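# Four arms build a three-block arch on the table

## Task

Using the arms as desired (bases in scene-frame metres, heading measured counter-clockwise from +x: arm1 at x=+0.65 y=+0.00 z=+0.72 heading +180; arm2 at x=+0.00 y=+0.65 z=+0.72 heading -90; arm3 at x=-0.65 y=+0.00 z=+0.72 heading +0; arm4 at x=+0.00 y=-0.65 z=+0.72 heading +90), make an arch out of the three blocks. The two identical leaning blocks must each stand upright on an end (either end), sitting flat on the table, and tilt toward one another. The third block, the keystone, must sit centred between them on their slanted top faces, touching both with no gap. All three blocks must lie along one line. The arch must stand by itself with no robot supporting it, and at the end the grippers must be open and the arms pulled away.

## Robot and tools

Robots: four identical i2rt Big YAM arms named arm1, arm2, arm3 and arm4. Each has six revolute joints, a two-finger gripper and one wrist camera. With joints 1 and 6 at 0 and the hand level and pointing forward, the camera rides on top of the hand looking toward the fingertips. Reach is roughly 1.0 m measured from the joint 1 axis. Joints move at different speeds, so the hand can sweep a wide, curved path between postures.

Frame: a single scene frame, origin on the floor, +z up. The table top is near z=0.72. Bases: arm1 (+0.65, 0, 0.72) facing 180 deg, arm2 (0, +0.65, 0.72) facing -90, arm3 (-0.65, 0, 0.72) facing 0, arm4 (0, -0.65, 0.72) facing +90; headings count counter-clockwise from +x. The hand point is midway between the fingertips; its z axis runs along the fingers and the fingers open along its y axis.

execute_actions(actions, cameras): actions is a list holding exactly one action, or empty to just read state and pictures. An action is an object keyed by arm name; each arm gets {"joints": {...}}. Joint values are absolute targets (not offsets), in radians, named: joint1_rad -2.879..2.879 (base yaw, positive counter-clockwise seen from above, 0 points the arm along its base heading); joint2_rad 0..3.141 (shoulder; 0 is upper arm back and about level, positive raises it up then forward); joint3_rad 0..3.019 (elbow; 0 folded, positive opens); joint4_rad -1.692..1.57 (wrist pitch, positive tilts fingers up); joint5_rad -1.57..1.57 (wrist side swing, positive toward the arm's right); joint6_rad -2.094..2.094 (hand roll, positive clockwise viewed from behind the hand). gripper_m 0..0.093 is the absolute fingertip gap in metres. Completion tolerances are ±0.045, 0.14, 0.09, 0.055, 0.03, 0.035 rad and ±0.003 m. All motions in one action begin together and may finish at different times; one action runs at most 15 s. Joints or arms left out may still be driving toward earlier targets. An unknown key or out-of-range number rejects the whole call and nothing moves. cameras is a list chosen from arm1_cam_wrist, arm2_cam_wrist, arm3_cam_wrist, arm4_cam_wrist or "all"; omitted/null/all gives every camera, [] gives none. The pictures line lists camera names in image order.

wait(seconds): 0 to 10 s, commands nothing, returns state and images.

zoom_image(camera, region): a sharper crop of that camera's most recent full image; region is [x0, y0, x1, y1] in pixels, top-left origin, at most 504 by 504.

finished_scene(scene): ends the given scene (1 or 2) after the last command has been held; irreversible; the reply says if the goal was met. Replying with no tool call ends everything.

Reading results: joint_positions gives current joint values. joint_status tells how each commanded motion of the last accepted action ended. off_target: stopped short and may still push. contact_stop or time_out: the joint holds where it stopped (a timed-out joint may keep a target within 0.375, 0.375, 0.113, 0.225, 0.075, 0.3 rad of its position and keep pushing; on_its_own then names it). To relieve a push, command the reported position. "joint command not followed" plus a cause line means a self/inter-arm clearance check blocked that arm's joint targets (the gripper target still runs); those joints read not_followed and may be retried with later actions until valid targets are sent. on_its_own lists uncommanded behaviour; its "held at" value is the held target, not the position. Loaded joints sag. Very small target changes may not move a joint. A stop reported in a result cancels the remaining motion calls of that same reply.

Cameras: wrist cameras are fisheye, 504x504, with K, D and T_world_to_cam (scene frame to camera) given in the calibration; true values may differ slightly (about 0.5% focal, 1.5 px centre, 0.5 deg and 2.5 mm pose), and wrist poses are derived from joint readings so errors grow.

Hazards: the arms do not stop on contact and can press hard. Robot-to-robot pressing ends the run; the clearance check ignores fingers, gripper housings and wrist cameras and may act late. Nothing reports arm-arm contact. Objects touching robots are fine. Never push or knock blocks off the work area (that ends the scene). Avoid drops, slips, slams and forceful pushes. Occasionally a loose block gets a brief nudge. Holding loads or pushing heats motors: a MOTOR HOT line appears from 85 C; at 100 C an OVER-TEMPERATURE FAULT makes that arm go limp and fall, and unmet keys read limit_stop_at_motor_heat, after which you resend targets. The robot holds the last command while you think. Shorter robot motion is better. Finish with grippers open and arms retracted away from the arch.

Each tool is called after "Emit:" as name([rows], argument=value, ...), one row to a line, values as JSON.

## Session

Emit:
execute_actions(actions=[])

Scene clock: 0.00 s.
Motor temperatures (°C, as the motors report them): arm1=[25 23 26 24 24 23] | arm2=[25 24 25 27 25 25] | arm3=[24 23 25 25 23 23] | arm4=[26 26 25 26 27 26]
arm1.joint_positions: joint1_rad=+0.659 joint2_rad=+0.605 joint3_rad=+1.487 joint4_rad=-1.363 joint5_rad=-0.180 joint6_rad=+0.016 gripper_m=+0.095
arm1.joint_status: not commanded
arm1.hand: x=+0.5217 y=-0.1555 z=+1.3347 quat_wxyz=(-0.250, -0.783, -0.330, +0.463) (m; scene frame)
arm2.joint_positions: joint1_rad=+0.791 joint2_rad=+0.424 joint3_rad=+1.599 joint4_rad=-1.494 joint5_rad=+0.077 joint6_rad=+0.172 gripper_m=+0.094
arm2.joint_status: not commanded
arm2.hand: x=+0.0432 y=+0.5776 z=+1.3924 quat_wxyz=(-0.548, -0.406, -0.701, +0.211) (m; scene frame)
arm3.joint_positions: joint1_rad=+0.880 joint2_rad=+0.414 joint3_rad=+1.668 joint4_rad=-1.563 joint5_rad=+0.200 joint6_rad=-0.152 gripper_m=+0.094
arm3.joint_status: not commanded
arm3.hand: x=-0.5859 y=+0.0214 z=+1.4242 quat_wxyz=(-0.572, +0.350, -0.729, -0.137) (m; scene frame)
arm4.joint_positions: joint1_rad=+0.312 joint2_rad=+0.471 joint3_rad=+1.628 joint4_rad=-1.202 joint5_rad=+0.251 joint6_rad=+0.642 gripper_m=+0.094
arm4.joint_status: not commanded
arm4.hand: x=+0.0169 y=-0.5344 z=+1.4657 quat_wxyz=(-0.294, +0.339, -0.638, -0.626) (m; scene frame)
pictures: arm1_cam_wrist, arm2_cam_wrist, arm3_cam_wrist, arm4_cam_wrist
Images, in order (width x height): arm1_cam_wrist 504x504, arm2_cam_wrist 504x504, arm3_cam_wrist 504x504, arm4_cam_wrist 504x504.

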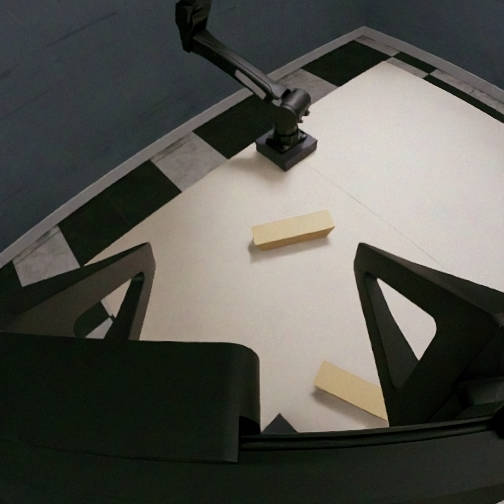

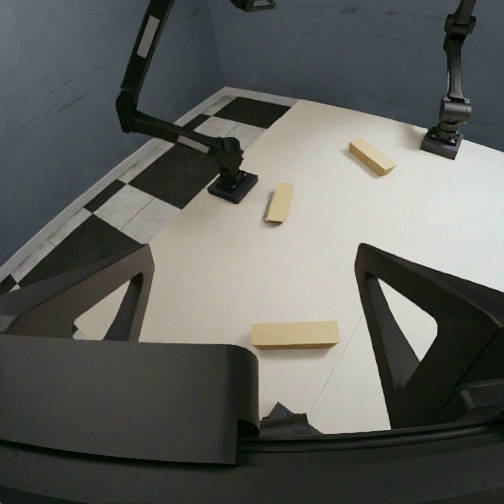

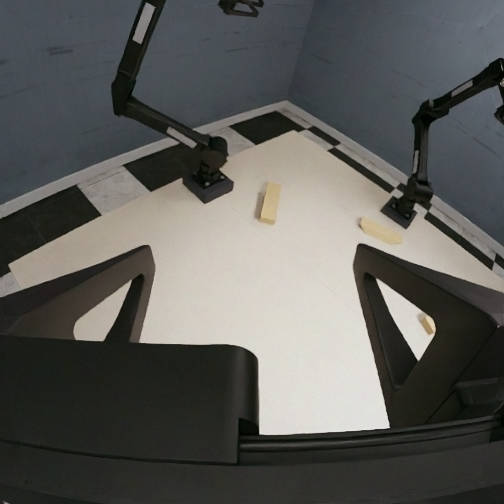

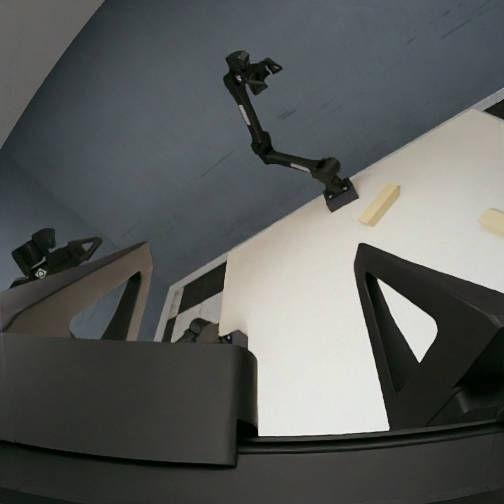

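Emit:
zoom_image(camera="arm2_cam_wrist", region=[230, 120, 420, 360])

Emit:
zoom_image(camera="arm1_cam_wrist", region=[230, 190, 410, 430])

Emit:
zoom_image(camera="arm3_cam_wrist", region=[240, 160, 450, 350])

Region (230, 120, 420, 360) of arm2_cam_wrist's 504x504 image, scaled by 2.100, with more detail than that image has; it fills the left 399 columns of this view, and the rest is white.

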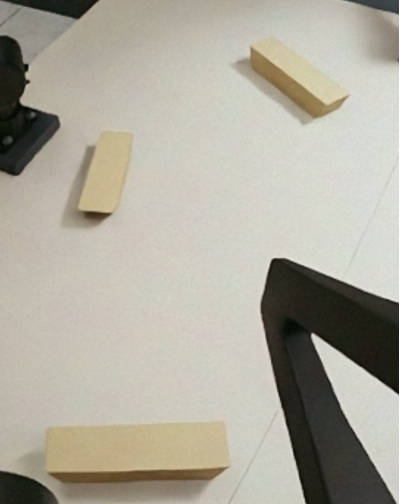

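Region (230, 190, 410, 430) of arm1_cam_wrist's 504x504 image, scaled by 2.100, with more detail than that image has; it fills the left 378 columns of this view, and the rest is white.

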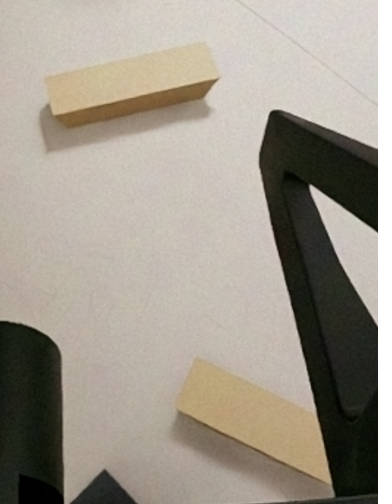

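Region (240, 160, 450, 350) of arm3_cam_wrist's 504x504 image, scaled by 2.400, with more detail than that image has; it fills the top 456 rows of this view, and the rest is white.

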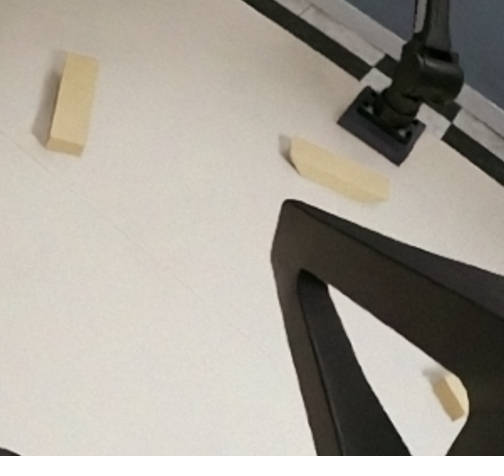

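Emit:
execute_actions([
  {"arm1":{"joints":{"joint1_rad":0,"joint2_rad":0.9,"joint3_rad":1.2,"joint4_rad":-1.3,"joint5_rad":0,"joint6_rad":0}},"arm2":{"joints":{"joint1_rad":0.527,"joint2_rad":1.2,"joint3_rad":1.2,"joint4_rad":-1.2,"joint5_rad":0,"joint6_rad":0}},"arm3":{"joints":{"joint1_rad":0,"joint2_rad":1.57,"joint3_rad":0.8,"joint4_rad":1.0,"joint5_rad":0,"joint6_rad":0}},"arm4":{"joints":{"joint1_rad":-0.777,"joint2_rad":1.4,"joint3_rad":1.6,"joint4_rad":-1.6,"joint5_rad":0,"joint6_rad":0}}},
])

Scene clock: 51.57 s.
Motor temperatures (°C, as the motors report them): arm1=[25 23 32 24 24 23] | arm2=[25 24 27 27 25 25] | arm3=[24 24 27 25 23 23] | arm4=[26 27 27 26 27 26]
arm1.joint_positions: joint1_rad=+0.004 joint2_rad=+0.894 joint3_rad=+1.163 joint4_rad=-1.308 joint5_rad=-0.001 joint6_rad=+0.008 gripper_m=+0.095
arm1.joint_status: all done
arm1.hand: x=+0.3275 y=-0.0134 z=+1.1114 quat_wxyz=(-0.008, -0.963, -0.017, +0.270) (m; scene frame)
arm2.joint_positions: joint1_rad=+0.534 joint2_rad=+1.213 joint3_rad=+1.163 joint4_rad=-1.211 joint5_rad=+0.002 joint6_rad=+0.011 gripper_m=+0.094
arm2.joint_status: all done
arm2.hand: x=+0.1931 y=+0.2910 z=+1.0246 quat_wxyz=(-0.135, -0.510, -0.846, +0.075) (m; scene frame)
arm3.joint_positions: joint1_rad=+0.001 joint2_rad=+1.573 joint3_rad=+0.791 joint4_rad=+0.982 joint5_rad=+0.000 joint6_rad=-0.010 gripper_m=+0.094
arm3.joint_status: all done
arm3.hand: x=-0.0465 y=+0.0077 z=+1.0736 quat_wxyz=(-0.771, +0.008, -0.637, +0.000) (m; scene frame)
arm4.joint_positions: joint1_rad=-0.785 joint2_rad=+1.410 joint3_rad=+1.577 joint4_rad=-1.586 joint5_rad=+0.000 joint6_rad=+0.011 gripper_m=+0.094
arm4.joint_status: all done
arm4.hand: x=+0.3207 y=-0.3434 z=+1.0962 quat_wxyz=(-0.065, +0.370, -0.926, -0.031) (m; scene frame)
pictures: arm1_cam_wrist, arm2_cam_wrist, arm3_cam_wrist, arm4_cam_wrist
camera_calibration (this result's frames):
arm1_cam_wrist: T_world_to_cam=[[-0.032794, 0.999218, -0.022104, 0.051445], [0.996799, 0.0343121, 0.0722145, -0.398089], [0.0729164, -0.019665, -0.997144, 1.21077], [0, 0, 0, 1]] pos_world=[0.310216, -0.0139356, 1.2372]
arm2_cam_wrist: T_world_to_cam=[[-0.883293, -0.468803, -0.00424411, 0.309949], [-0.447584, 0.840551, 0.305193, -0.462688], [-0.139508, 0.271475, -0.952281, 1.04829], [0, 0, 0, 1]] pos_world=[0.212928, 0.249635, 1.14079]
arm3_cam_wrist: T_world_to_cam=[[0.00747292, -0.999853, 0.0154462, -0.00459773], [-0.414819, -0.0171545, -0.909742, 0.961856], [0.909873, 0.00039103, -0.414886, 0.616281], [0, 0, 0, 1]] pos_world=[-0.161707, 0.0116622, 1.1308]
arm4_cam_wrist: T_world_to_cam=[[0.692224, -0.721628, 0.00882756, -0.478177], [-0.640973, -0.609142, 0.467012, -0.513768], [-0.331632, -0.328935, -0.884207, 1.08841], [0, 0, 0, 1]] pos_world=[0.362645, -0.300008, 1.20654]
Images, in order (width x height): arm1_cam_wrist 504x504, arm2_cam_wrist 504x504, arm3_cam_wrist 504x504, arm4_cam_wrist 504x504.

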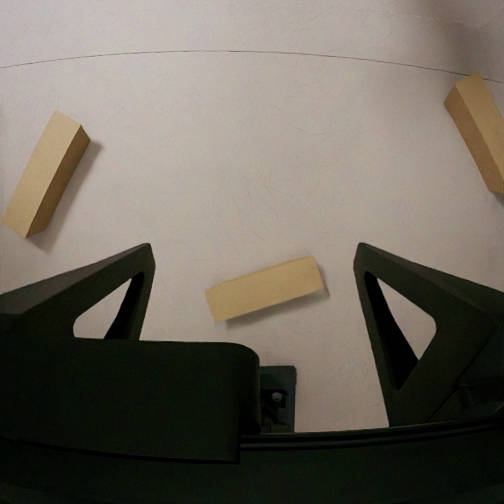

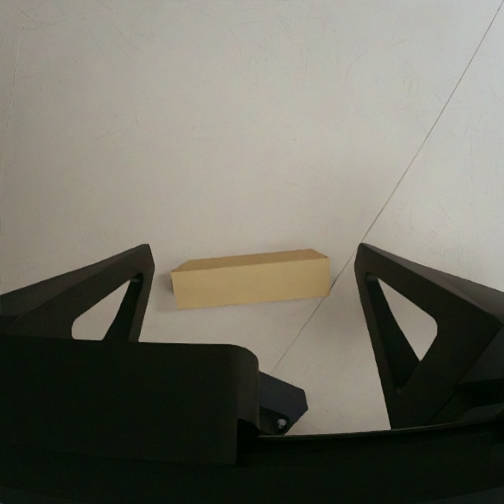

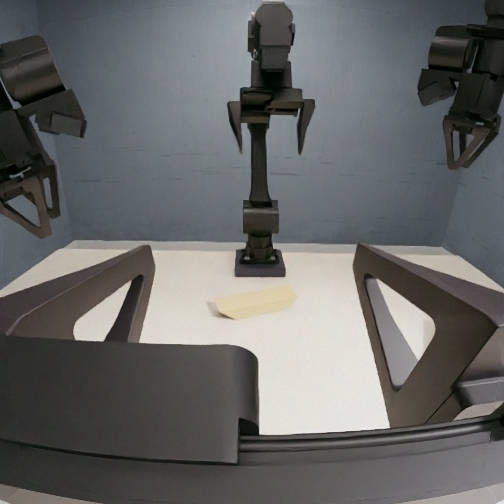

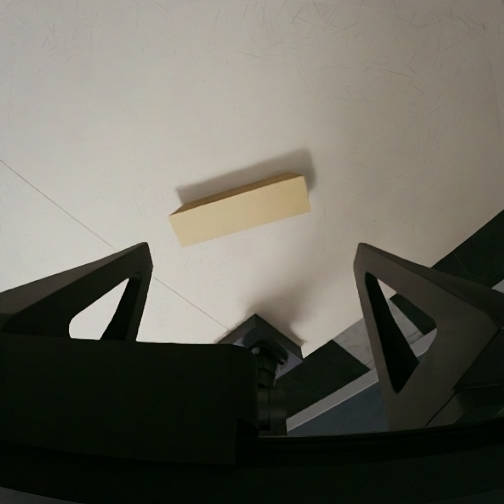

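Emit:
execute_actions([
  {"arm1":{"joints":{"joint4_rad":-0.5}},"arm2":{"joints":{"joint3_rad":1.8}},"arm3":{"joints":{"joint4_rad":-0.2}},"arm4":{"joints":{"joint2_rad":0.8}}},
], cameras=[])

Scene clock: 82.03 s.
Motor temperatures (°C, as the motors report them): arm1=[25 23 37 24 24 23] | arm2=[25 24 32 27 25 25] | arm3=[24 24 28 25 23 23] | arm4=[26 28 31 26 27 26]
arm1.joint_positions: joint1_rad=+0.004 joint2_rad=+0.894 joint3_rad=+1.163 joint4_rad=-0.519 joint5_rad=-0.001 joint6_rad=+0.008 gripper_m=+0.095
arm1.joint_status: all done
arm1.hand: x=+0.2163 y=-0.0181 z=+1.2643 quat_wxyz=(-0.017, -0.785, -0.014, +0.620) (m; scene frame)
arm2.joint_positions: joint1_rad=+0.534 joint2_rad=+1.197 joint3_rad=+1.758 joint4_rad=-1.210 joint5_rad=+0.002 joint6_rad=+0.011 gripper_m=+0.094
arm2.joint_status: all done
arm2.hand: x=+0.2177 y=+0.2397 z=+1.3310 quat_wxyz=(-0.385, -0.464, -0.766, +0.222) (m; scene frame)
arm3.joint_positions: joint1_rad=+0.001 joint2_rad=+1.573 joint3_rad=+0.791 joint4_rad=-0.195 joint5_rad=+0.000 joint6_rad=-0.010 gripper_m=+0.094
arm3.joint_status: all done
arm3.hand: x=-0.1524 y=+0.0056 z=+0.8221 quat_wxyz=(-0.288, +0.011, -0.957, +0.001) (m; scene frame)
arm4.joint_positions: joint1_rad=-0.785 joint2_rad=+0.806 joint3_rad=+1.591 joint4_rad=-1.586 joint5_rad=+0.000 joint6_rad=+0.011 gripper_m=+0.094
arm4.joint_status: all done
arm4.hand: x=+0.1856 y=-0.4774 z=+1.3061 quat_wxyz=(-0.342, +0.344, -0.863, -0.145) (m; scene frame)
pictures: none
No camera images: the call's "cameras" was empty. Leave "cameras" out to get every camera's image.

Emit:
zoom_image(camera="arm2_cam_wrist", region=[150, 230, 350, 330])

Emit:
zoom_image(camera="arm4_cam_wrist", region=[150, 150, 350, 260])

Emit:
zoom_image(camera="arm1_cam_wrist", region=[180, 240, 350, 340])

Emit:
zoom_image(camera="arm3_cam_wrist", region=[190, 270, 320, 330])

Region (150, 230, 350, 330) of arm2_cam_wrist's 504x504 image, scaled by 2.520, with more detail than that image has.

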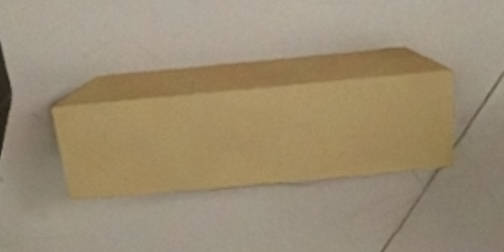

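Region (150, 150, 350, 260) of arm4_cam_wrist's 504x504 image, scaled by 2.520, with more detail than that image has; it fills the top 277 rows of this view, and the rest is white.

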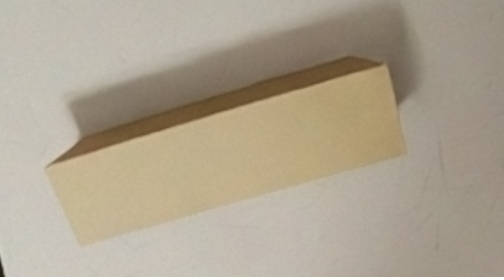

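Region (180, 240, 350, 340) of arm1_cam_wrist's 504x504 image, scaled by 2.965, with more detail than that image has; it fills the top 296 rows of this view, and the rest is white.

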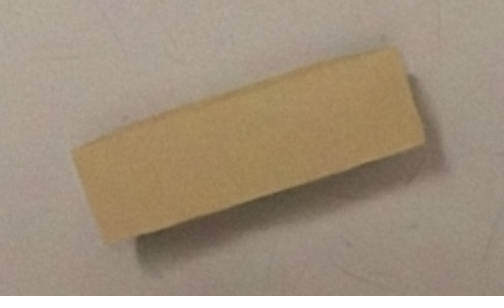

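Region (190, 270, 320, 330) of arm3_cam_wrist's 504x504 image, scaled by 3.877, with more detail than that image has; it fills the top 233 rows of this view, and the rest is white.

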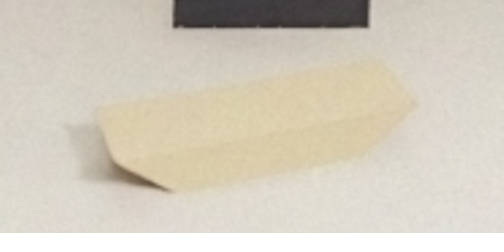

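Emit:
execute_actions([
  {"arm1":{"joints":{"joint1_rad":-0.026,"joint2_rad":1.079,"joint3_rad":0.64,"joint4_rad":-1.095,"joint6_rad":1.237}},"arm2":{"joints":{"joint1_rad":0.548,"joint2_rad":1.216,"joint3_rad":0.74,"joint4_rad":-1.055,"joint6_rad":1.5}},"arm3":{"joints":{"joint2_rad":0.9,"joint3_rad":0.25,"joint4_rad":0.9}},"arm4":{"joints":{"joint1_rad":-0.717,"joint2_rad":1.388,"joint3_rad":0.89,"joint4_rad":-1.04,"joint6_rad":1.36}}},
])

Scene clock: 182.90 s.
Motor temperatures (°C, as the motors report them): arm1=[25 23 44 25 24 23] | arm2=[25 25 35 27 25 25] | arm3=[24 25 30 25 23 23] | arm4=[26 27 30 26 27 26]
arm1.joint_positions: joint1_rad=-0.018 joint2_rad=+1.092 joint3_rad=+0.631 joint4_rad=-1.087 joint5_rad=-0.001 joint6_rad=+1.227 gripper_m=+0.095
arm1.joint_status: all done
arm1.hand: x=+0.3980 y=-0.0050 z=+0.8344 quat_wxyz=(-0.012, -0.824, +0.567, +0.015) (m; scene frame)
arm2.joint_positions: joint1_rad=+0.537 joint2_rad=+1.228 joint3_rad=+0.729 joint4_rad=-1.064 joint5_rad=+0.002 joint6_rad=+1.489 gripper_m=+0.094
arm2.joint_status: all done
arm2.hand: x=+0.1411 y=+0.3918 z=+0.8501 quat_wxyz=(-0.003, -0.958, -0.288, -0.004) (m; scene frame)
arm3.joint_positions: joint1_rad=+0.001 joint2_rad=+0.900 joint3_rad=+0.254 joint4_rad=+0.882 joint5_rad=+0.000 joint6_rad=-0.010 gripper_m=+0.094
arm3.joint_status: all done
arm3.hand: x=-0.2653 y=+0.0051 z=+1.0842 quat_wxyz=(-0.783, +0.008, -0.622, +0.000) (m; scene frame)
arm4.joint_positions: joint1_rad=-0.727 joint2_rad=+1.395 joint3_rad=+0.880 joint4_rad=-1.057 joint5_rad=+0.000 joint6_rad=+1.348 gripper_m=+0.094
arm4.joint_status: all done
arm4.hand: x=+0.2404 y=-0.3901 z=+0.8426 quat_wxyz=(+0.005, -0.256, -0.967, +0.002) (m; scene frame)
pictures: arm1_cam_wrist, arm2_cam_wrist, arm3_cam_wrist, arm4_cam_wrist
camera_calibration (this result's frames):
arm1_cam_wrist: T_world_to_cam=[[0.936839, 0.346317, -0.0489624, -0.32749], [0.310542, -0.759192, 0.572006, -0.596582], [0.160924, -0.551083, -0.818787, 0.743118], [0, 0, 0, 1]] pos_world=[0.372484, 0.0700145, 0.933669]
arm2_cam_wrist: T_world_to_cam=[[-0.553122, 0.833098, -0.00189761, -0.248107], [0.673992, 0.448823, 0.586764, -0.761539], [0.489684, 0.323273, -0.809756, 0.617318], [0, 0, 0, 1]] pos_world=[0.0737472, 0.348932, 0.94625]
arm3_cam_wrist: T_world_to_cam=[[0.00703273, -0.999859, 0.0152695, -0.00565876], [-0.381233, -0.0167975, -0.924326, 0.905402], [0.924452, 0.000679303, -0.381297, 0.787199], [0, 0, 0, 1]] pos_world=[-0.382519, 0.00901578, 1.13713]
arm4_cam_wrist: T_world_to_cam=[[-0.489298, -0.871785, 0.0240416, -0.24152], [-0.692884, 0.405333, 0.596337, -0.175991], [-0.529622, 0.275128, -0.802374, 1.03643], [0, 0, 0, 1]] pos_world=[0.308798, -0.424369, 0.942359]
Images, in order (width x height): arm1_cam_wrist 504x504, arm2_cam_wrist 504x504, arm3_cam_wrist 504x504, arm4_cam_wrist 504x504.

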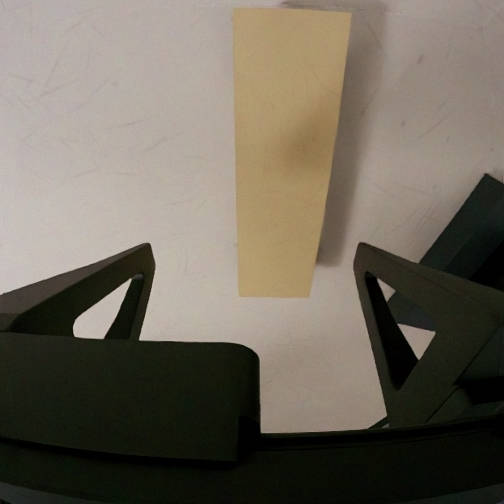

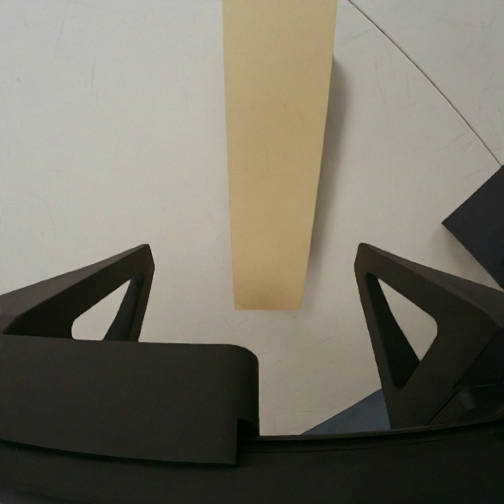

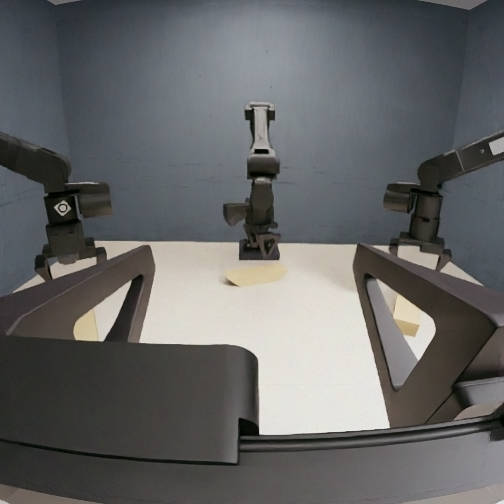

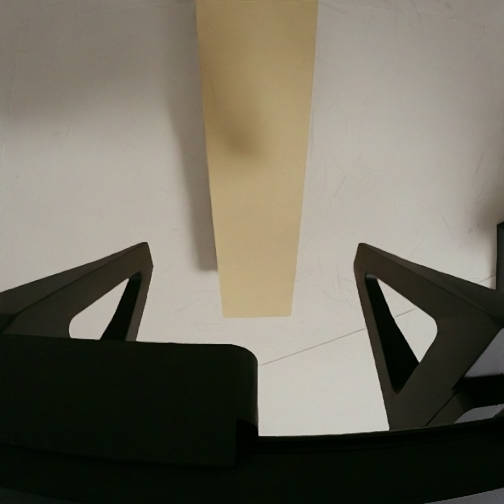

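Emit:
execute_actions([
  {"arm1":{"joints":{"joint1_rad":-0.078,"joint2_rad":1.17,"joint3_rad":0.546,"joint4_rad":-0.925,"joint6_rad":1.166}},"arm2":{"joints":{"joint2_rad":1.288,"joint3_rad":0.635,"joint4_rad":-0.885}},"arm4":{"joints":{"joint1_rad":-0.697,"joint2_rad":1.455,"joint3_rad":0.823,"joint4_rad":-0.905,"joint6_rad":1.38}}},
], cameras=["arm1_cam_wrist","arm2_cam_wrist","arm4_cam_wrist"])

Scene clock: 229.80 s.
Motor temperatures (°C, as the motors report them): arm1=[25 24 39 24 24 23] | arm2=[25 25 33 27 25 25] | arm3=[24 24 30 25 23 23] | arm4=[26 28 31 26 27 26]
arm1.joint_positions: joint1_rad=-0.073 joint2_rad=+1.175 joint3_rad=+0.533 joint4_rad=-0.935 joint5_rad=-0.001 joint6_rad=+1.176 gripper_m=+0.095
arm1.joint_status: all done
arm1.hand: x=+0.4096 y=+0.0084 z=+0.7837 quat_wxyz=(-0.004, -0.823, +0.569, +0.003) (m; scene frame)
arm2.joint_positions: joint1_rad=+0.537 joint2_rad=+1.297 joint3_rad=+0.620 joint4_rad=-0.898 joint5_rad=+0.002 joint6_rad=+1.489 gripper_m=+0.094
arm2.joint_status: all done
arm2.hand: x=+0.1346 y=+0.4047 z=+0.7971 quat_wxyz=(+0.003, -0.958, -0.288, -0.003) (m; scene frame)
arm3.joint_positions: joint1_rad=+0.001 joint2_rad=+0.900 joint3_rad=+0.254 joint4_rad=+0.882 joint5_rad=+0.000 joint6_rad=-0.010 gripper_m=+0.094
arm3.joint_status: not commanded
arm3.hand: x=-0.2653 y=+0.0051 z=+1.0842 quat_wxyz=(-0.783, +0.008, -0.622, +0.000) (m; scene frame)
arm4.joint_positions: joint1_rad=-0.708 joint2_rad=+1.462 joint3_rad=+0.816 joint4_rad=-0.921 joint5_rad=+0.000 joint6_rad=+1.368 gripper_m=+0.094
arm4.joint_status: all done
arm4.hand: x=+0.2344 y=-0.3862 z=+0.8001 quat_wxyz=(+0.004, -0.256, -0.967, +0.000) (m; scene frame)
pictures: arm1_cam_wrist, arm2_cam_wrist, arm4_cam_wrist
camera_calibration (this result's frames):
arm1_cam_wrist: T_world_to_cam=[[0.939154, 0.342784, -0.0221136, -0.367466], [0.291225, -0.76045, 0.580434, -0.559645], [0.182147, -0.551557, -0.814007, 0.694695], [0, 0, 0, 1]] pos_world=[0.381554, 0.0835425, 0.882197]
arm2_cam_wrist: T_world_to_cam=[[-0.552559, 0.833415, 0.00989174, -0.272193], [0.677625, 0.442295, 0.587537, -0.730308], [0.485287, 0.331352, -0.809137, 0.570232], [0, 0, 0, 1]] pos_world=[0.0677458, 0.360914, 0.893171]
arm4_cam_wrist: T_world_to_cam=[[-0.490061, -0.871468, 0.0195669, -0.236053], [-0.69437, 0.403845, 0.595617, -0.156052], [-0.526963, 0.278302, -0.80303, 0.999208], [0, 0, 0, 1]] pos_world=[0.302508, -0.420774, 0.899961]
Images, in order (width x height): arm1_cam_wrist 504x504, arm2_cam_wrist 504x504, arm4_cam_wrist 504x504.

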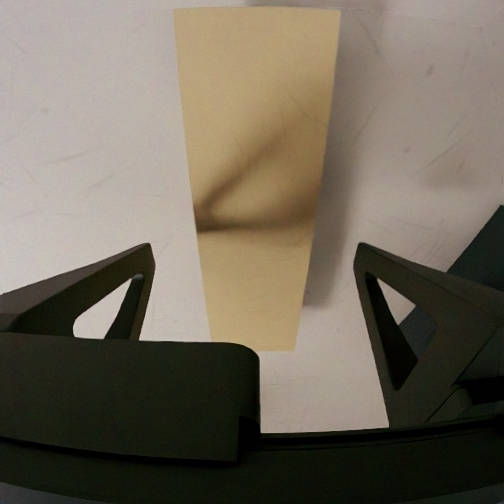

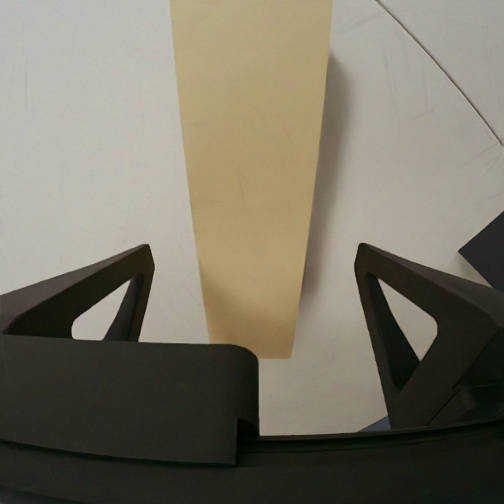

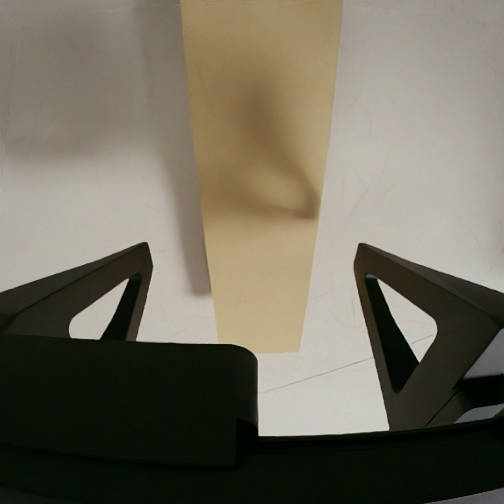

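Emit:
execute_actions([
  {"arm1":{"joints":{"joint2_rad":1.318,"joint3_rad":0.483,"joint4_rad":-0.72}},"arm2":{"joints":{"joint2_rad":1.448,"joint3_rad":0.58,"joint4_rad":-0.667}},"arm4":{"joints":{"joint2_rad":1.574,"joint3_rad":0.754,"joint4_rad":-0.72}}},
])

Scene clock: 241.17 s.
Motor temperatures (°C, as the motors report them): arm1=[25 24 38 24 24 23] | arm2=[25 25 32 27 25 25] | arm3=[24 24 30 25 23 23] | arm4=[26 28 31 26 27 26]
arm1.joint_positions: joint1_rad=-0.073 joint2_rad=+1.320 joint3_rad=+0.475 joint4_rad=-0.730 joint5_rad=-0.001 joint6_rad=+1.175 gripper_m=+0.095
arm1.joint_status: all done
arm1.hand: x=+0.4055 y=+0.0085 z=+0.7348 quat_wxyz=(-0.005, -0.823, +0.568, +0.004) (m; scene frame)
arm2.joint_positions: joint1_rad=+0.537 joint2_rad=+1.460 joint3_rad=+0.574 joint4_rad=-0.680 joint5_rad=+0.002 joint6_rad=+1.489 gripper_m=+0.094
arm2.joint_status: all done
arm2.hand: x=+0.1392 y=+0.3974 z=+0.7412 quat_wxyz=(-0.001, -0.958, -0.288, -0.004) (m; scene frame)
arm3.joint_positions: joint1_rad=+0.001 joint2_rad=+0.900 joint3_rad=+0.254 joint4_rad=+0.882 joint5_rad=+0.000 joint6_rad=-0.010 gripper_m=+0.094
arm3.joint_status: not commanded
arm3.hand: x=-0.2653 y=+0.0051 z=+1.0842 quat_wxyz=(-0.783, +0.008, -0.622, +0.000) (m; scene frame)
arm4.joint_positions: joint1_rad=-0.708 joint2_rad=+1.588 joint3_rad=+0.748 joint4_rad=-0.736 joint5_rad=+0.000 joint6_rad=+1.369 gripper_m=+0.094
arm4.joint_status: all done
arm4.hand: x=+0.2307 y=-0.3896 z=+0.7392 quat_wxyz=(+0.007, -0.256, -0.967, +0.004) (m; scene frame)
pictures: arm1_cam_wrist, arm2_cam_wrist, arm3_cam_wrist, arm4_cam_wrist
camera_calibration (this result's frames):
arm1_cam_wrist: T_world_to_cam=[[0.938719, 0.343856, -0.0238803, -0.363286], [0.2932, -0.760161, 0.579818, -0.530378], [0.181221, -0.551287, -0.814396, 0.656282], [0, 0, 0, 1]] pos_world=[0.377598, 0.0835452, 0.833321]
arm2_cam_wrist: T_world_to_cam=[[-0.552514, 0.833502, 0.00152885, -0.256874], [0.675288, 0.44656, 0.587001, -0.698366], [0.488583, 0.325359, -0.809585, 0.52746], [0, 0, 0, 1]] pos_world=[0.0719634, 0.354354, 0.837357]
arm3_cam_wrist: T_world_to_cam=[[0.00703273, -0.999859, 0.0152695, -0.00565876], [-0.381233, -0.0167975, -0.924326, 0.905402], [0.924452, 0.000679303, -0.381297, 0.787199], [0, 0, 0, 1]] pos_world=[-0.382519, 0.00901578, 1.13713]
arm4_cam_wrist: T_world_to_cam=[[-0.490174, -0.871145, 0.0288989, -0.246434], [-0.690496, 0.408333, 0.597059, -0.121126], [-0.531926, 0.272708, -0.801676, 0.947239], [0, 0, 0, 1]] pos_world=[0.299429, -0.42354, 0.83882]
Images, in order (width x height): arm1_cam_wrist 504x504, arm2_cam_wrist 504x504, arm3_cam_wrist 504x504, arm4_cam_wrist 504x504.

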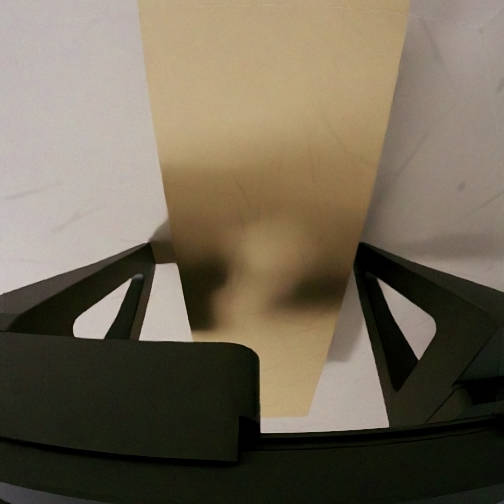

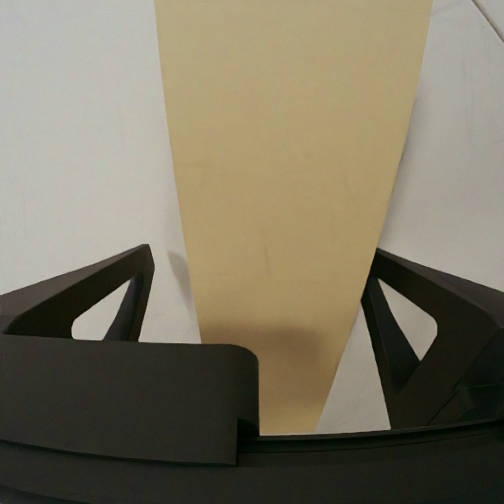

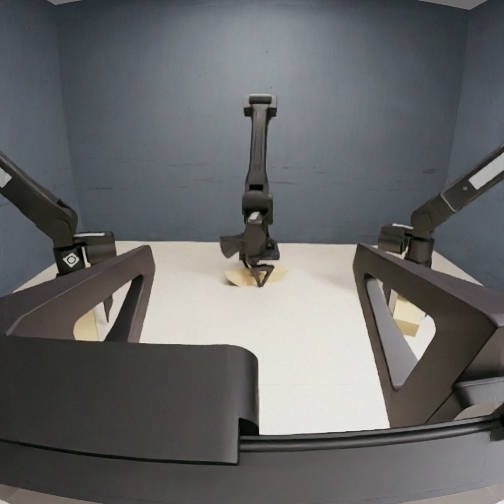

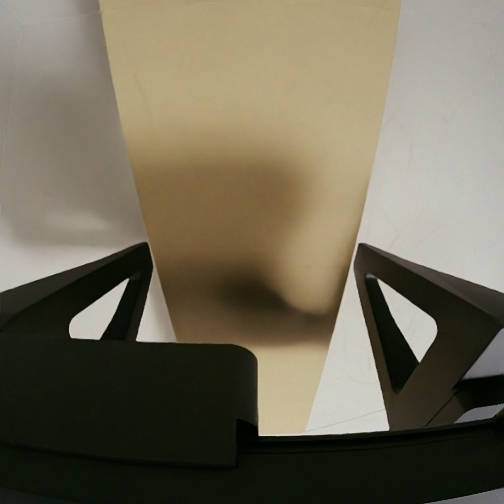

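Emit:
execute_actions([
  {"arm1":{"joints":{"gripper_m":0.045}},"arm2":{"joints":{"gripper_m":0.045}},"arm4":{"joints":{"gripper_m":0.045}}},
], cameras=["arm3_cam_wrist"])

Scene clock: 244.43 s.
Motor temperatures (°C, as the motors report them): arm1=[25 24 38 24 24 23] | arm2=[25 25 32 27 25 25] | arm3=[24 24 30 25 23 23] | arm4=[26 28 30 26 27 26]
arm1.joint_positions: joint1_rad=-0.073 joint2_rad=+1.320 joint3_rad=+0.475 joint4_rad=-0.729 joint5_rad=-0.001 joint6_rad=+1.175 gripper_m=+0.059
arm1.joint_status: gripper_m off_target (ended at +0.059, target +0.045)
arm1.hand: x=+0.4054 y=+0.0086 z=+0.7347 quat_wxyz=(-0.004, -0.823, +0.568, +0.005) (m; scene frame)
arm2.joint_positions: joint1_rad=+0.537 joint2_rad=+1.460 joint3_rad=+0.571 joint4_rad=-0.678 joint5_rad=+0.002 joint6_rad=+1.491 gripper_m=+0.058
arm2.joint_status: gripper_m off_target (ended at +0.058, target +0.045)
arm2.hand: x=+0.1388 y=+0.3983 z=+0.7406 quat_wxyz=(-0.001, -0.958, -0.287, -0.004) (m; scene frame)
arm3.joint_positions: joint1_rad=+0.001 joint2_rad=+0.900 joint3_rad=+0.254 joint4_rad=+0.882 joint5_rad=+0.000 joint6_rad=-0.010 gripper_m=+0.094
arm3.joint_status: not commanded
arm3.hand: x=-0.2653 y=+0.0051 z=+1.0842 quat_wxyz=(-0.783, +0.008, -0.622, +0.000) (m; scene frame)
arm4.joint_positions: joint1_rad=-0.708 joint2_rad=+1.588 joint3_rad=+0.748 joint4_rad=-0.736 joint5_rad=+0.000 joint6_rad=+1.371 gripper_m=+0.059
arm4.joint_status: gripper_m off_target (ended at +0.059, target +0.045)
arm4.hand: x=+0.2308 y=-0.3895 z=+0.7392 quat_wxyz=(+0.006, -0.257, -0.966, +0.004) (m; scene frame)
pictures: arm3_cam_wrist
camera_calibration (this result's frames):
arm3_cam_wrist: T_world_to_cam=[[0.00703273, -0.999859, 0.0152695, -0.00565876], [-0.381233, -0.0167975, -0.924326, 0.905402], [0.924452, 0.000679303, -0.381297, 0.787199], [0, 0, 0, 1]] pos_world=[-0.382519, 0.00901578, 1.13713]
Images, in order (width x height): arm3_cam_wrist 504x504.

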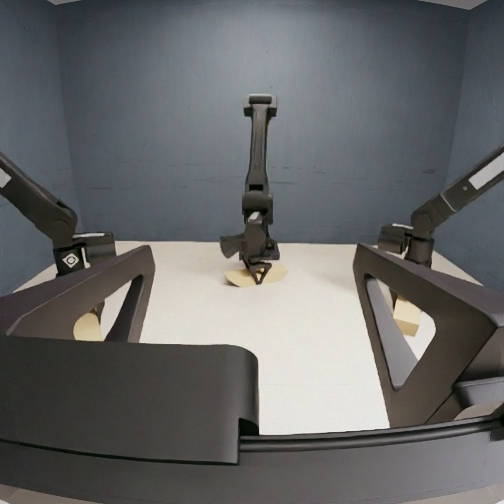

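Emit:
execute_actions([
  {"arm1":{"joints":{"joint2_rad":0.98,"joint3_rad":1.06,"joint4_rad":-1.63}},"arm2":{"joints":{"joint2_rad":1.11,"joint3_rad":0.93,"joint4_rad":-1.37}},"arm4":{"joints":{"joint2_rad":1.11,"joint3_rad":0.93,"joint4_rad":-1.37}}},
], cameras=[])

Emit:
execute_actions([
  {"arm1":{"joints":{"joint1_rad":-0.04,"joint6_rad":1.58}},"arm2":{"joints":{"joint1_rad":0.025,"joint4_rad":-0.12,"joint6_rad":-0.01}},"arm4":{"joints":{"joint1_rad":0.02,"joint4_rad":-0.12,"joint6_rad":-0.01}}},
])

Scene clock: 264.90 s.
Motor temperatures (°C, as the motors report them): arm1=[25 24 37 24 24 23] | arm2=[25 25 32 27 25 25] | arm3=[24 24 30 25 23 23] | arm4=[26 28 30 26 27 26]
arm1.joint_positions: joint1_rad=-0.073 joint2_rad=+0.975 joint3_rad=+1.009 joint4_rad=-1.622 joint5_rad=-0.001 joint6_rad=+1.175 gripper_m=+0.059
arm1.joint_status: all done
arm1.hand: x=+0.4129 y=+0.0088 z=+1.0012 quat_wxyz=(-0.001, -0.823, +0.568, -0.001) (m; scene frame)
arm2.joint_positions: joint1_rad=+0.537 joint2_rad=+1.122 joint3_rad=+0.901 joint4_rad=-1.358 joint5_rad=+0.002 joint6_rad=+1.491 gripper_m=+0.058
arm2.joint_status: all done
arm2.hand: x=+0.1371 y=+0.3973 z=+0.9402 quat_wxyz=(+0.005, -0.958, -0.287, -0.003) (m; scene frame)
arm3.joint_positions: joint1_rad=+0.001 joint2_rad=+0.900 joint3_rad=+0.254 joint4_rad=+0.882 joint5_rad=+0.000 joint6_rad=-0.010 gripper_m=+0.094
arm3.joint_status: not commanded
arm3.hand: x=-0.2653 y=+0.0051 z=+1.0842 quat_wxyz=(-0.783, +0.008, -0.622, +0.000) (m; scene frame)
arm4.joint_positions: joint1_rad=-0.708 joint2_rad=+1.115 joint3_rad=+0.899 joint4_rad=-1.355 joint5_rad=+0.000 joint6_rad=+1.371 gripper_m=+0.059
arm4.joint_status: all done
arm4.hand: x=+0.1932 y=-0.4348 z=+0.9347 quat_wxyz=(+0.005, -0.257, -0.966, +0.002) (m; scene frame)
pictures: none
No camera images: the call's "cameras" was empty. Leave "cameras" out to get every camera's image.

Scene clock: 267.03 s.
Motor temperatures (°C, as the motors report them): arm1=[25 24 38 24 24 23] | arm2=[25 25 32 27 25 25] | arm3=[24 24 30 25 23 23] | arm4=[26 28 31 26 27 26]
arm1.joint_positions: joint1_rad=-0.048 joint2_rad=+0.975 joint3_rad=+1.009 joint4_rad=-1.622 joint5_rad=-0.001 joint6_rad=+1.570 gripper_m=+0.059
arm1.joint_status: all done
arm1.hand: x=+0.4127 y=+0.0028 z=+1.0012 quat_wxyz=(+0.000, -0.704, +0.710, -0.001) (m; scene frame)
arm2.joint_positions: joint1_rad=+0.023 joint2_rad=+1.127 joint3_rad=+0.901 joint4_rad=-0.169 joint5_rad=+0.000 joint6_rad=+0.001 gripper_m=+0.058
arm2.joint_status: all done
arm2.hand: x=-0.0094 y=+0.1306 z=+1.0872 quat_wxyz=(-0.391, -0.595, -0.584, +0.390) (m; scene frame)
arm3.joint_positions: joint1_rad=+0.001 joint2_rad=+0.900 joint3_rad=+0.254 joint4_rad=+0.882 joint5_rad=+0.000 joint6_rad=-0.010 gripper_m=+0.094
arm3.joint_status: not commanded
arm3.hand: x=-0.2653 y=+0.0051 z=+1.0842 quat_wxyz=(-0.783, +0.008, -0.622, +0.000) (m; scene frame)
arm4.joint_positions: joint1_rad=+0.021 joint2_rad=+1.125 joint3_rad=+0.899 joint4_rad=-0.168 joint5_rad=-0.001 joint6_rad=+0.002 gripper_m=+0.059
arm4.joint_status: all done
arm4.hand: x=-0.0004 y=-0.1326 z=+1.0857 quat_wxyz=(-0.387, +0.588, -0.588, -0.398) (m; scene frame)
pictures: arm1_cam_wrist, arm2_cam_wrist, arm3_cam_wrist, arm4_cam_wrist
camera_calibration (this result's frames):
arm1_cam_wrist: T_world_to_cam=[[0.999768, -0.0189511, -0.0102154, -0.399635], [-0.00944744, -0.812556, 0.582806, -0.569202], [-0.0193454, -0.582575, -0.812547, 0.949882], [0, 0, 0, 1]] pos_world=[0.41254, 0.0832949, 1.09948]
arm2_cam_wrist: T_world_to_cam=[[-0.999829, 0.0178223, -0.00489604, -0.00777401], [0.0177526, 0.852326, -0.52271, 0.465308], [-0.00514284, -0.522707, -0.852497, 1.11975], [0, 0, 0, 1]] pos_world=[-0.0102744, 0.188847, 1.19777]
arm3_cam_wrist: T_world_to_cam=[[0.00703273, -0.999859, 0.0152695, -0.00565876], [-0.381233, -0.0167975, -0.924326, 0.905402], [0.924452, 0.000679303, -0.381297, 0.787199], [0, 0, 0, 1]] pos_world=[-0.382519, 0.00901578, 1.13713]
arm4_cam_wrist: T_world_to_cam=[[0.999984, -0.00506218, -0.00243062, 0.00362674], [-0.00558792, -0.854205, -0.519906, 0.452951], [0.000555612, 0.519911, -0.85422, 1.12206], [0, 0, 0, 1]] pos_world=[-0.00171906, -0.196443, 1.19399]
Images, in order (width x height): arm1_cam_wrist 504x504, arm2_cam_wrist 504x504, arm3_cam_wrist 504x504, arm4_cam_wrist 504x504.

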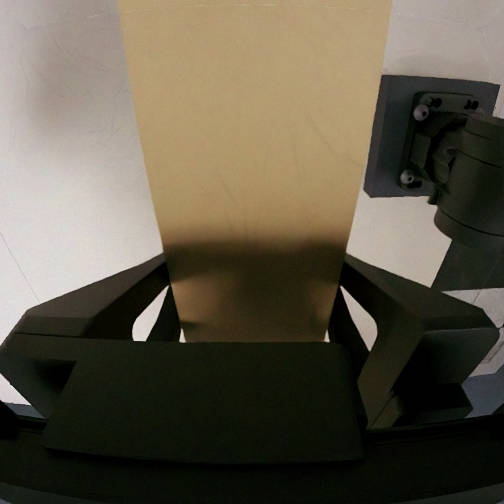

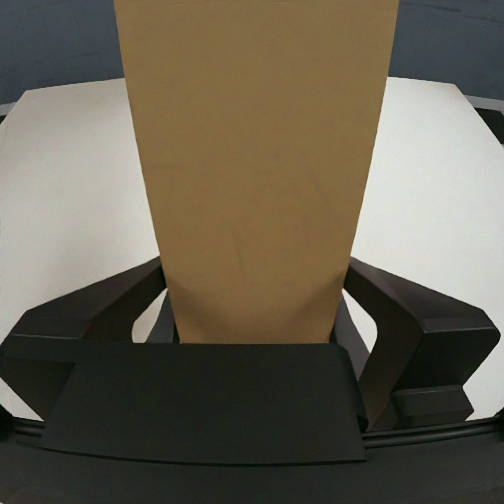

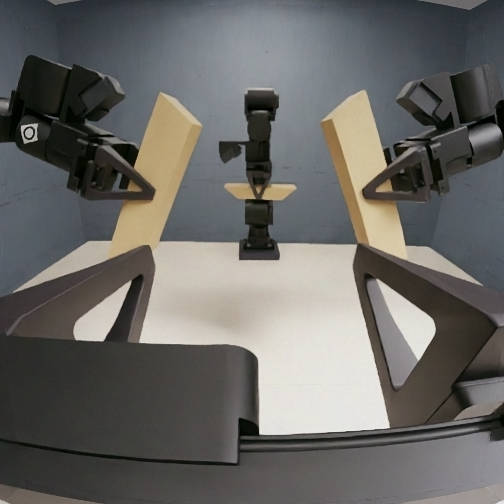

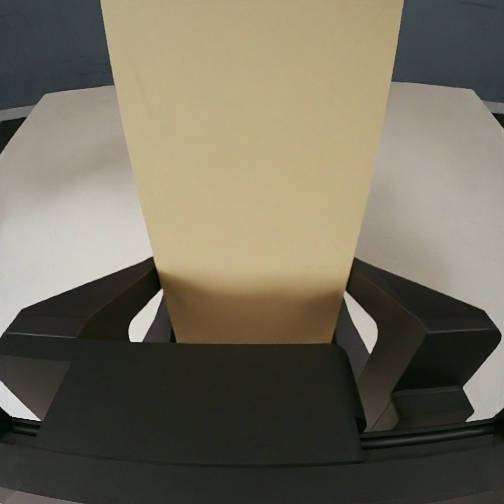

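Emit:
zoom_image(camera="arm3_cam_wrist", region=[210, 160, 310, 220])

Emit:
zoom_image(camera="arm3_cam_wrist", region=[90, 70, 430, 270])

Region (210, 160, 310, 220) of arm3_cam_wrist's 504x504 image, scaled by 5.040, with more detail than that image has; it fills the top 302 rows of this view, and the rest is white.

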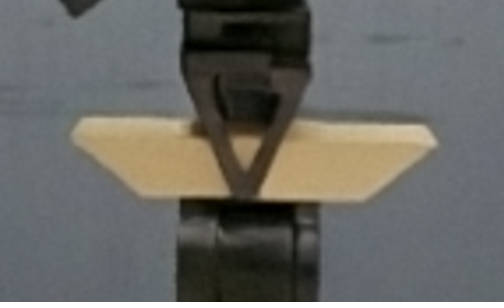

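Region (90, 70, 430, 270) of arm3_cam_wrist's 504x504 image, scaled by 1.482, with more detail than that image has; it fills the top 296 rows of this view, and the rest is white.

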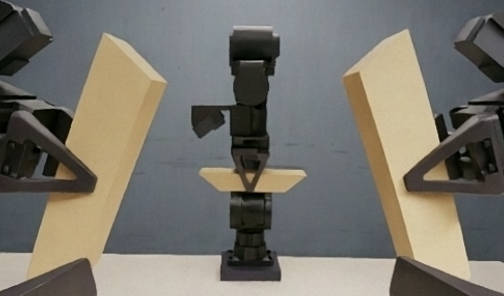

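Emit:
execute_actions([
  {"arm3":{"joints":{"joint2_rad":1.83,"joint3_rad":0.45,"joint4_rad":1.45}},"arm2":{"joints":{"joint1_rad":0.052,"joint2_rad":1.65,"joint3_rad":0.59,"joint4_rad":0.785}},"arm4":{"joints":{"joint1_rad":0.008,"joint2_rad":1.65,"joint3_rad":0.59,"joint4_rad":0.785}}},
], cameras=["arm3_cam_wrist"])

Scene clock: 308.00 s.
Motor temperatures (°C, as the motors report them): arm1=[25 24 46 24 24 23] | arm2=[25 25 36 27 25 25] | arm3=[24 24 31 25 23 23] | arm4=[26 28 36 27 27 26]
arm1.joint_positions: joint1_rad=-0.048 joint2_rad=+0.975 joint3_rad=+1.009 joint4_rad=-1.622 joint5_rad=-0.001 joint6_rad=+1.570 gripper_m=+0.059
arm1.joint_status: not commanded
arm1.hand: x=+0.4127 y=+0.0028 z=+1.0012 quat_wxyz=(+0.000, -0.704, +0.710, -0.001) (m; scene frame)
arm2.joint_positions: joint1_rad=+0.045 joint2_rad=+1.674 joint3_rad=+0.569 joint4_rad=+0.736 joint5_rad=+0.000 joint6_rad=+0.000 gripper_m=+0.058
arm2.joint_status: all done
arm2.hand: x=+0.0041 y=+0.1222 z=+0.8365 quat_wxyz=(-0.403, -0.583, -0.585, +0.394) (m; scene frame)
arm3.joint_positions: joint1_rad=+0.001 joint2_rad=+1.834 joint3_rad=+0.428 joint4_rad=+1.431 joint5_rad=+0.000 joint6_rad=-0.010 gripper_m=+0.094
arm3.joint_status: all done
arm3.hand: x=-0.1566 y=+0.0058 z=+0.8934 quat_wxyz=(-0.712, +0.009, -0.702, +0.001) (m; scene frame)
arm4.joint_positions: joint1_rad=+0.020 joint2_rad=+1.666 joint3_rad=+0.577 joint4_rad=+0.736 joint5_rad=+0.000 joint6_rad=-0.006 gripper_m=+0.059
arm4.joint_status: all done
arm4.hand: x=-0.0028 y=-0.1188 z=+0.8415 quat_wxyz=(-0.401, +0.582, -0.578, -0.408) (m; scene frame)
pictures: arm3_cam_wrist
camera_calibration (this result's frames):
arm3_cam_wrist: T_world_to_cam=[[0.00965727, -0.999824, 0.0160643, -0.00313392], [-0.567267, -0.0187076, -0.823321, 0.651188], [0.823477, -0.00116172, -0.567348, 0.764411], [0, 0, 0, 1]] pos_world=[-0.260047, 0.00993685, 0.969874]
Images, in order (width x height): arm3_cam_wrist 504x504.

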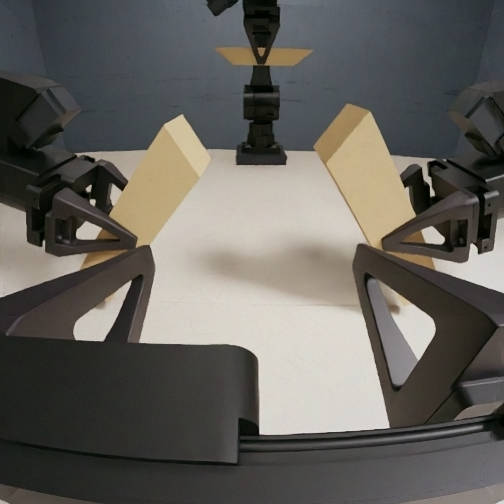

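Emit:
execute_actions([
  {"arm3":{"joints":{"joint4_rad":1.2,"gripper_m":0.0}}},
])

Scene clock: 319.67 s.
Motor temperatures (°C, as the motors report them): arm1=[25 24 47 24 24 23] | arm2=[25 25 34 27 25 25] | arm3=[24 24 30 25 23 23] | arm4=[26 28 33 27 27 26]
arm1.joint_positions: joint1_rad=-0.048 joint2_rad=+0.975 joint3_rad=+1.009 joint4_rad=-1.622 joint5_rad=-0.001 joint6_rad=+1.570 gripper_m=+0.059
arm1.joint_status: not commanded
arm1.hand: x=+0.4127 y=+0.0028 z=+1.0012 quat_wxyz=(+0.000, -0.704, +0.710, -0.001) (m; scene frame)
arm2.joint_positions: joint1_rad=+0.045 joint2_rad=+1.674 joint3_rad=+0.569 joint4_rad=+0.736 joint5_rad=+0.000 joint6_rad=+0.000 gripper_m=+0.058
arm2.joint_status: not commanded
arm2.hand: x=+0.0041 y=+0.1222 z=+0.8365 quat_wxyz=(-0.403, -0.583, -0.585, +0.394) (m; scene frame)
arm3.joint_positions: joint1_rad=+0.001 joint2_rad=+1.834 joint3_rad=+0.428 joint4_rad=+1.204 joint5_rad=+0.000 joint6_rad=-0.010 gripper_m=+0.000
arm3.joint_status: all done
arm3.hand: x=-0.1621 y=+0.0056 z=+0.8380 quat_wxyz=(-0.628, +0.010, -0.778, +0.001) (m; scene frame)
arm4.joint_positions: joint1_rad=+0.020 joint2_rad=+1.666 joint3_rad=+0.577 joint4_rad=+0.736 joint5_rad=+0.000 joint6_rad=-0.006 gripper_m=+0.059
arm4.joint_status: not commanded
arm4.hand: x=-0.0028 y=-0.1188 z=+0.8415 quat_wxyz=(-0.401, +0.582, -0.578, -0.408) (m; scene frame)
pictures: arm1_cam_wrist, arm2_cam_wrist, arm3_cam_wrist, arm4_cam_wrist
camera_calibration (this result's frames):
arm1_cam_wrist: T_world_to_cam=[[0.999768, -0.0189511, -0.0102154, -0.399635], [-0.00944744, -0.812556, 0.582806, -0.569202], [-0.0193454, -0.582575, -0.812547, 0.949882], [0, 0, 0, 1]] pos_world=[0.41254, 0.0832949, 1.09948]
arm2_cam_wrist: T_world_to_cam=[[-0.99998, -0.00446407, -0.00458985, 0.00717159], [-0.00123567, 0.837939, -0.545763, 0.362378], [0.00628233, -0.545746, -0.837927, 0.892296], [0, 0, 0, 1]] pos_world=[0.00201352, 0.183349, 0.945485]
arm3_cam_wrist: T_world_to_cam=[[0.0125829, -0.999788, 0.0162827, -0.00215098], [-0.737989, -0.0202732, -0.674508, 0.45005], [0.674695, -0.00352916, -0.738088, 0.856495], [0, 0, 0, 1]] pos_world=[-0.245714, 0.00999613, 0.935766]
arm4_cam_wrist: T_world_to_cam=[[0.999977, -0.00446355, 0.00505318, -0.000691498], [-0.000910622, -0.832026, -0.554737, 0.369788], [0.00668047, 0.554719, -0.832011, 0.891791], [0, 0, 0, 1]] pos_world=[-0.00492936, -0.187023, 0.947118]
Images, in order (width x height): arm1_cam_wrist 504x504, arm2_cam_wrist 504x504, arm3_cam_wrist 504x504, arm4_cam_wrist 504x504.

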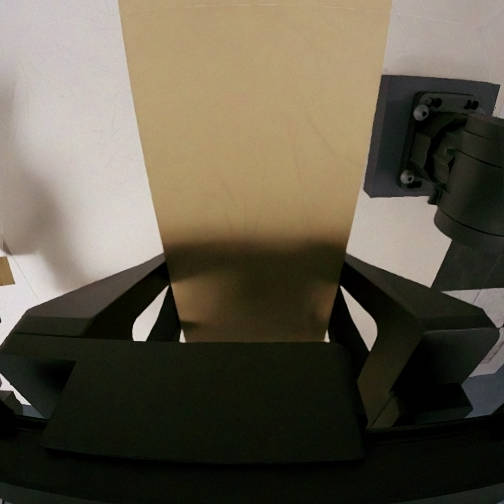

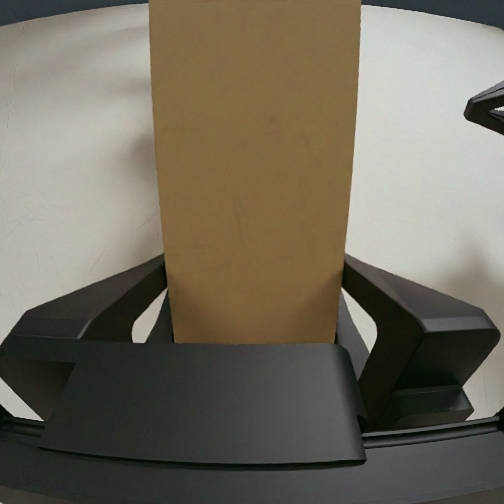

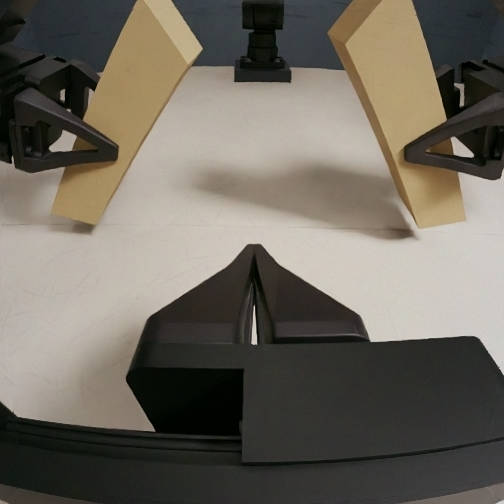

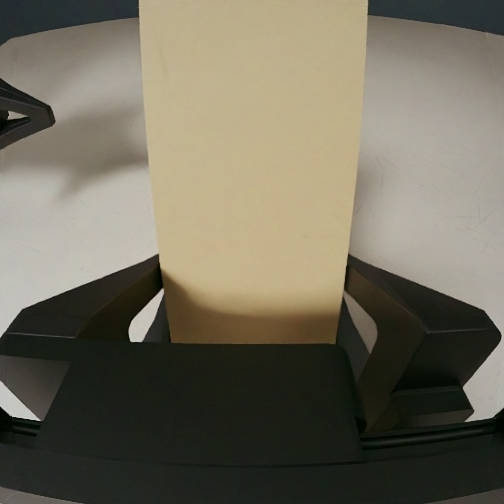

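Emit:
zoom_image(camera="arm3_cam_wrist", region=[0, 0, 252, 252])

Emit:
zoom_image(camera="arm3_cam_wrist", region=[252, 0, 504, 252])

Region (0, 0, 252, 252) of arm3_cam_wrist's 504x504 image, scaled by 2.000, with more detail than that image has.

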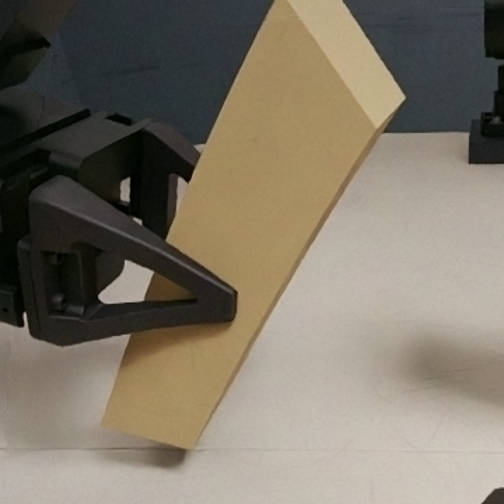

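Region (252, 0, 504, 252) of arm3_cam_wrist's 504x504 image, scaled by 2.000, with more detail than that image has.

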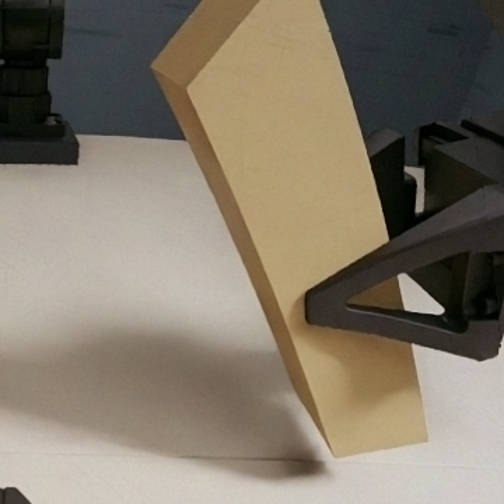

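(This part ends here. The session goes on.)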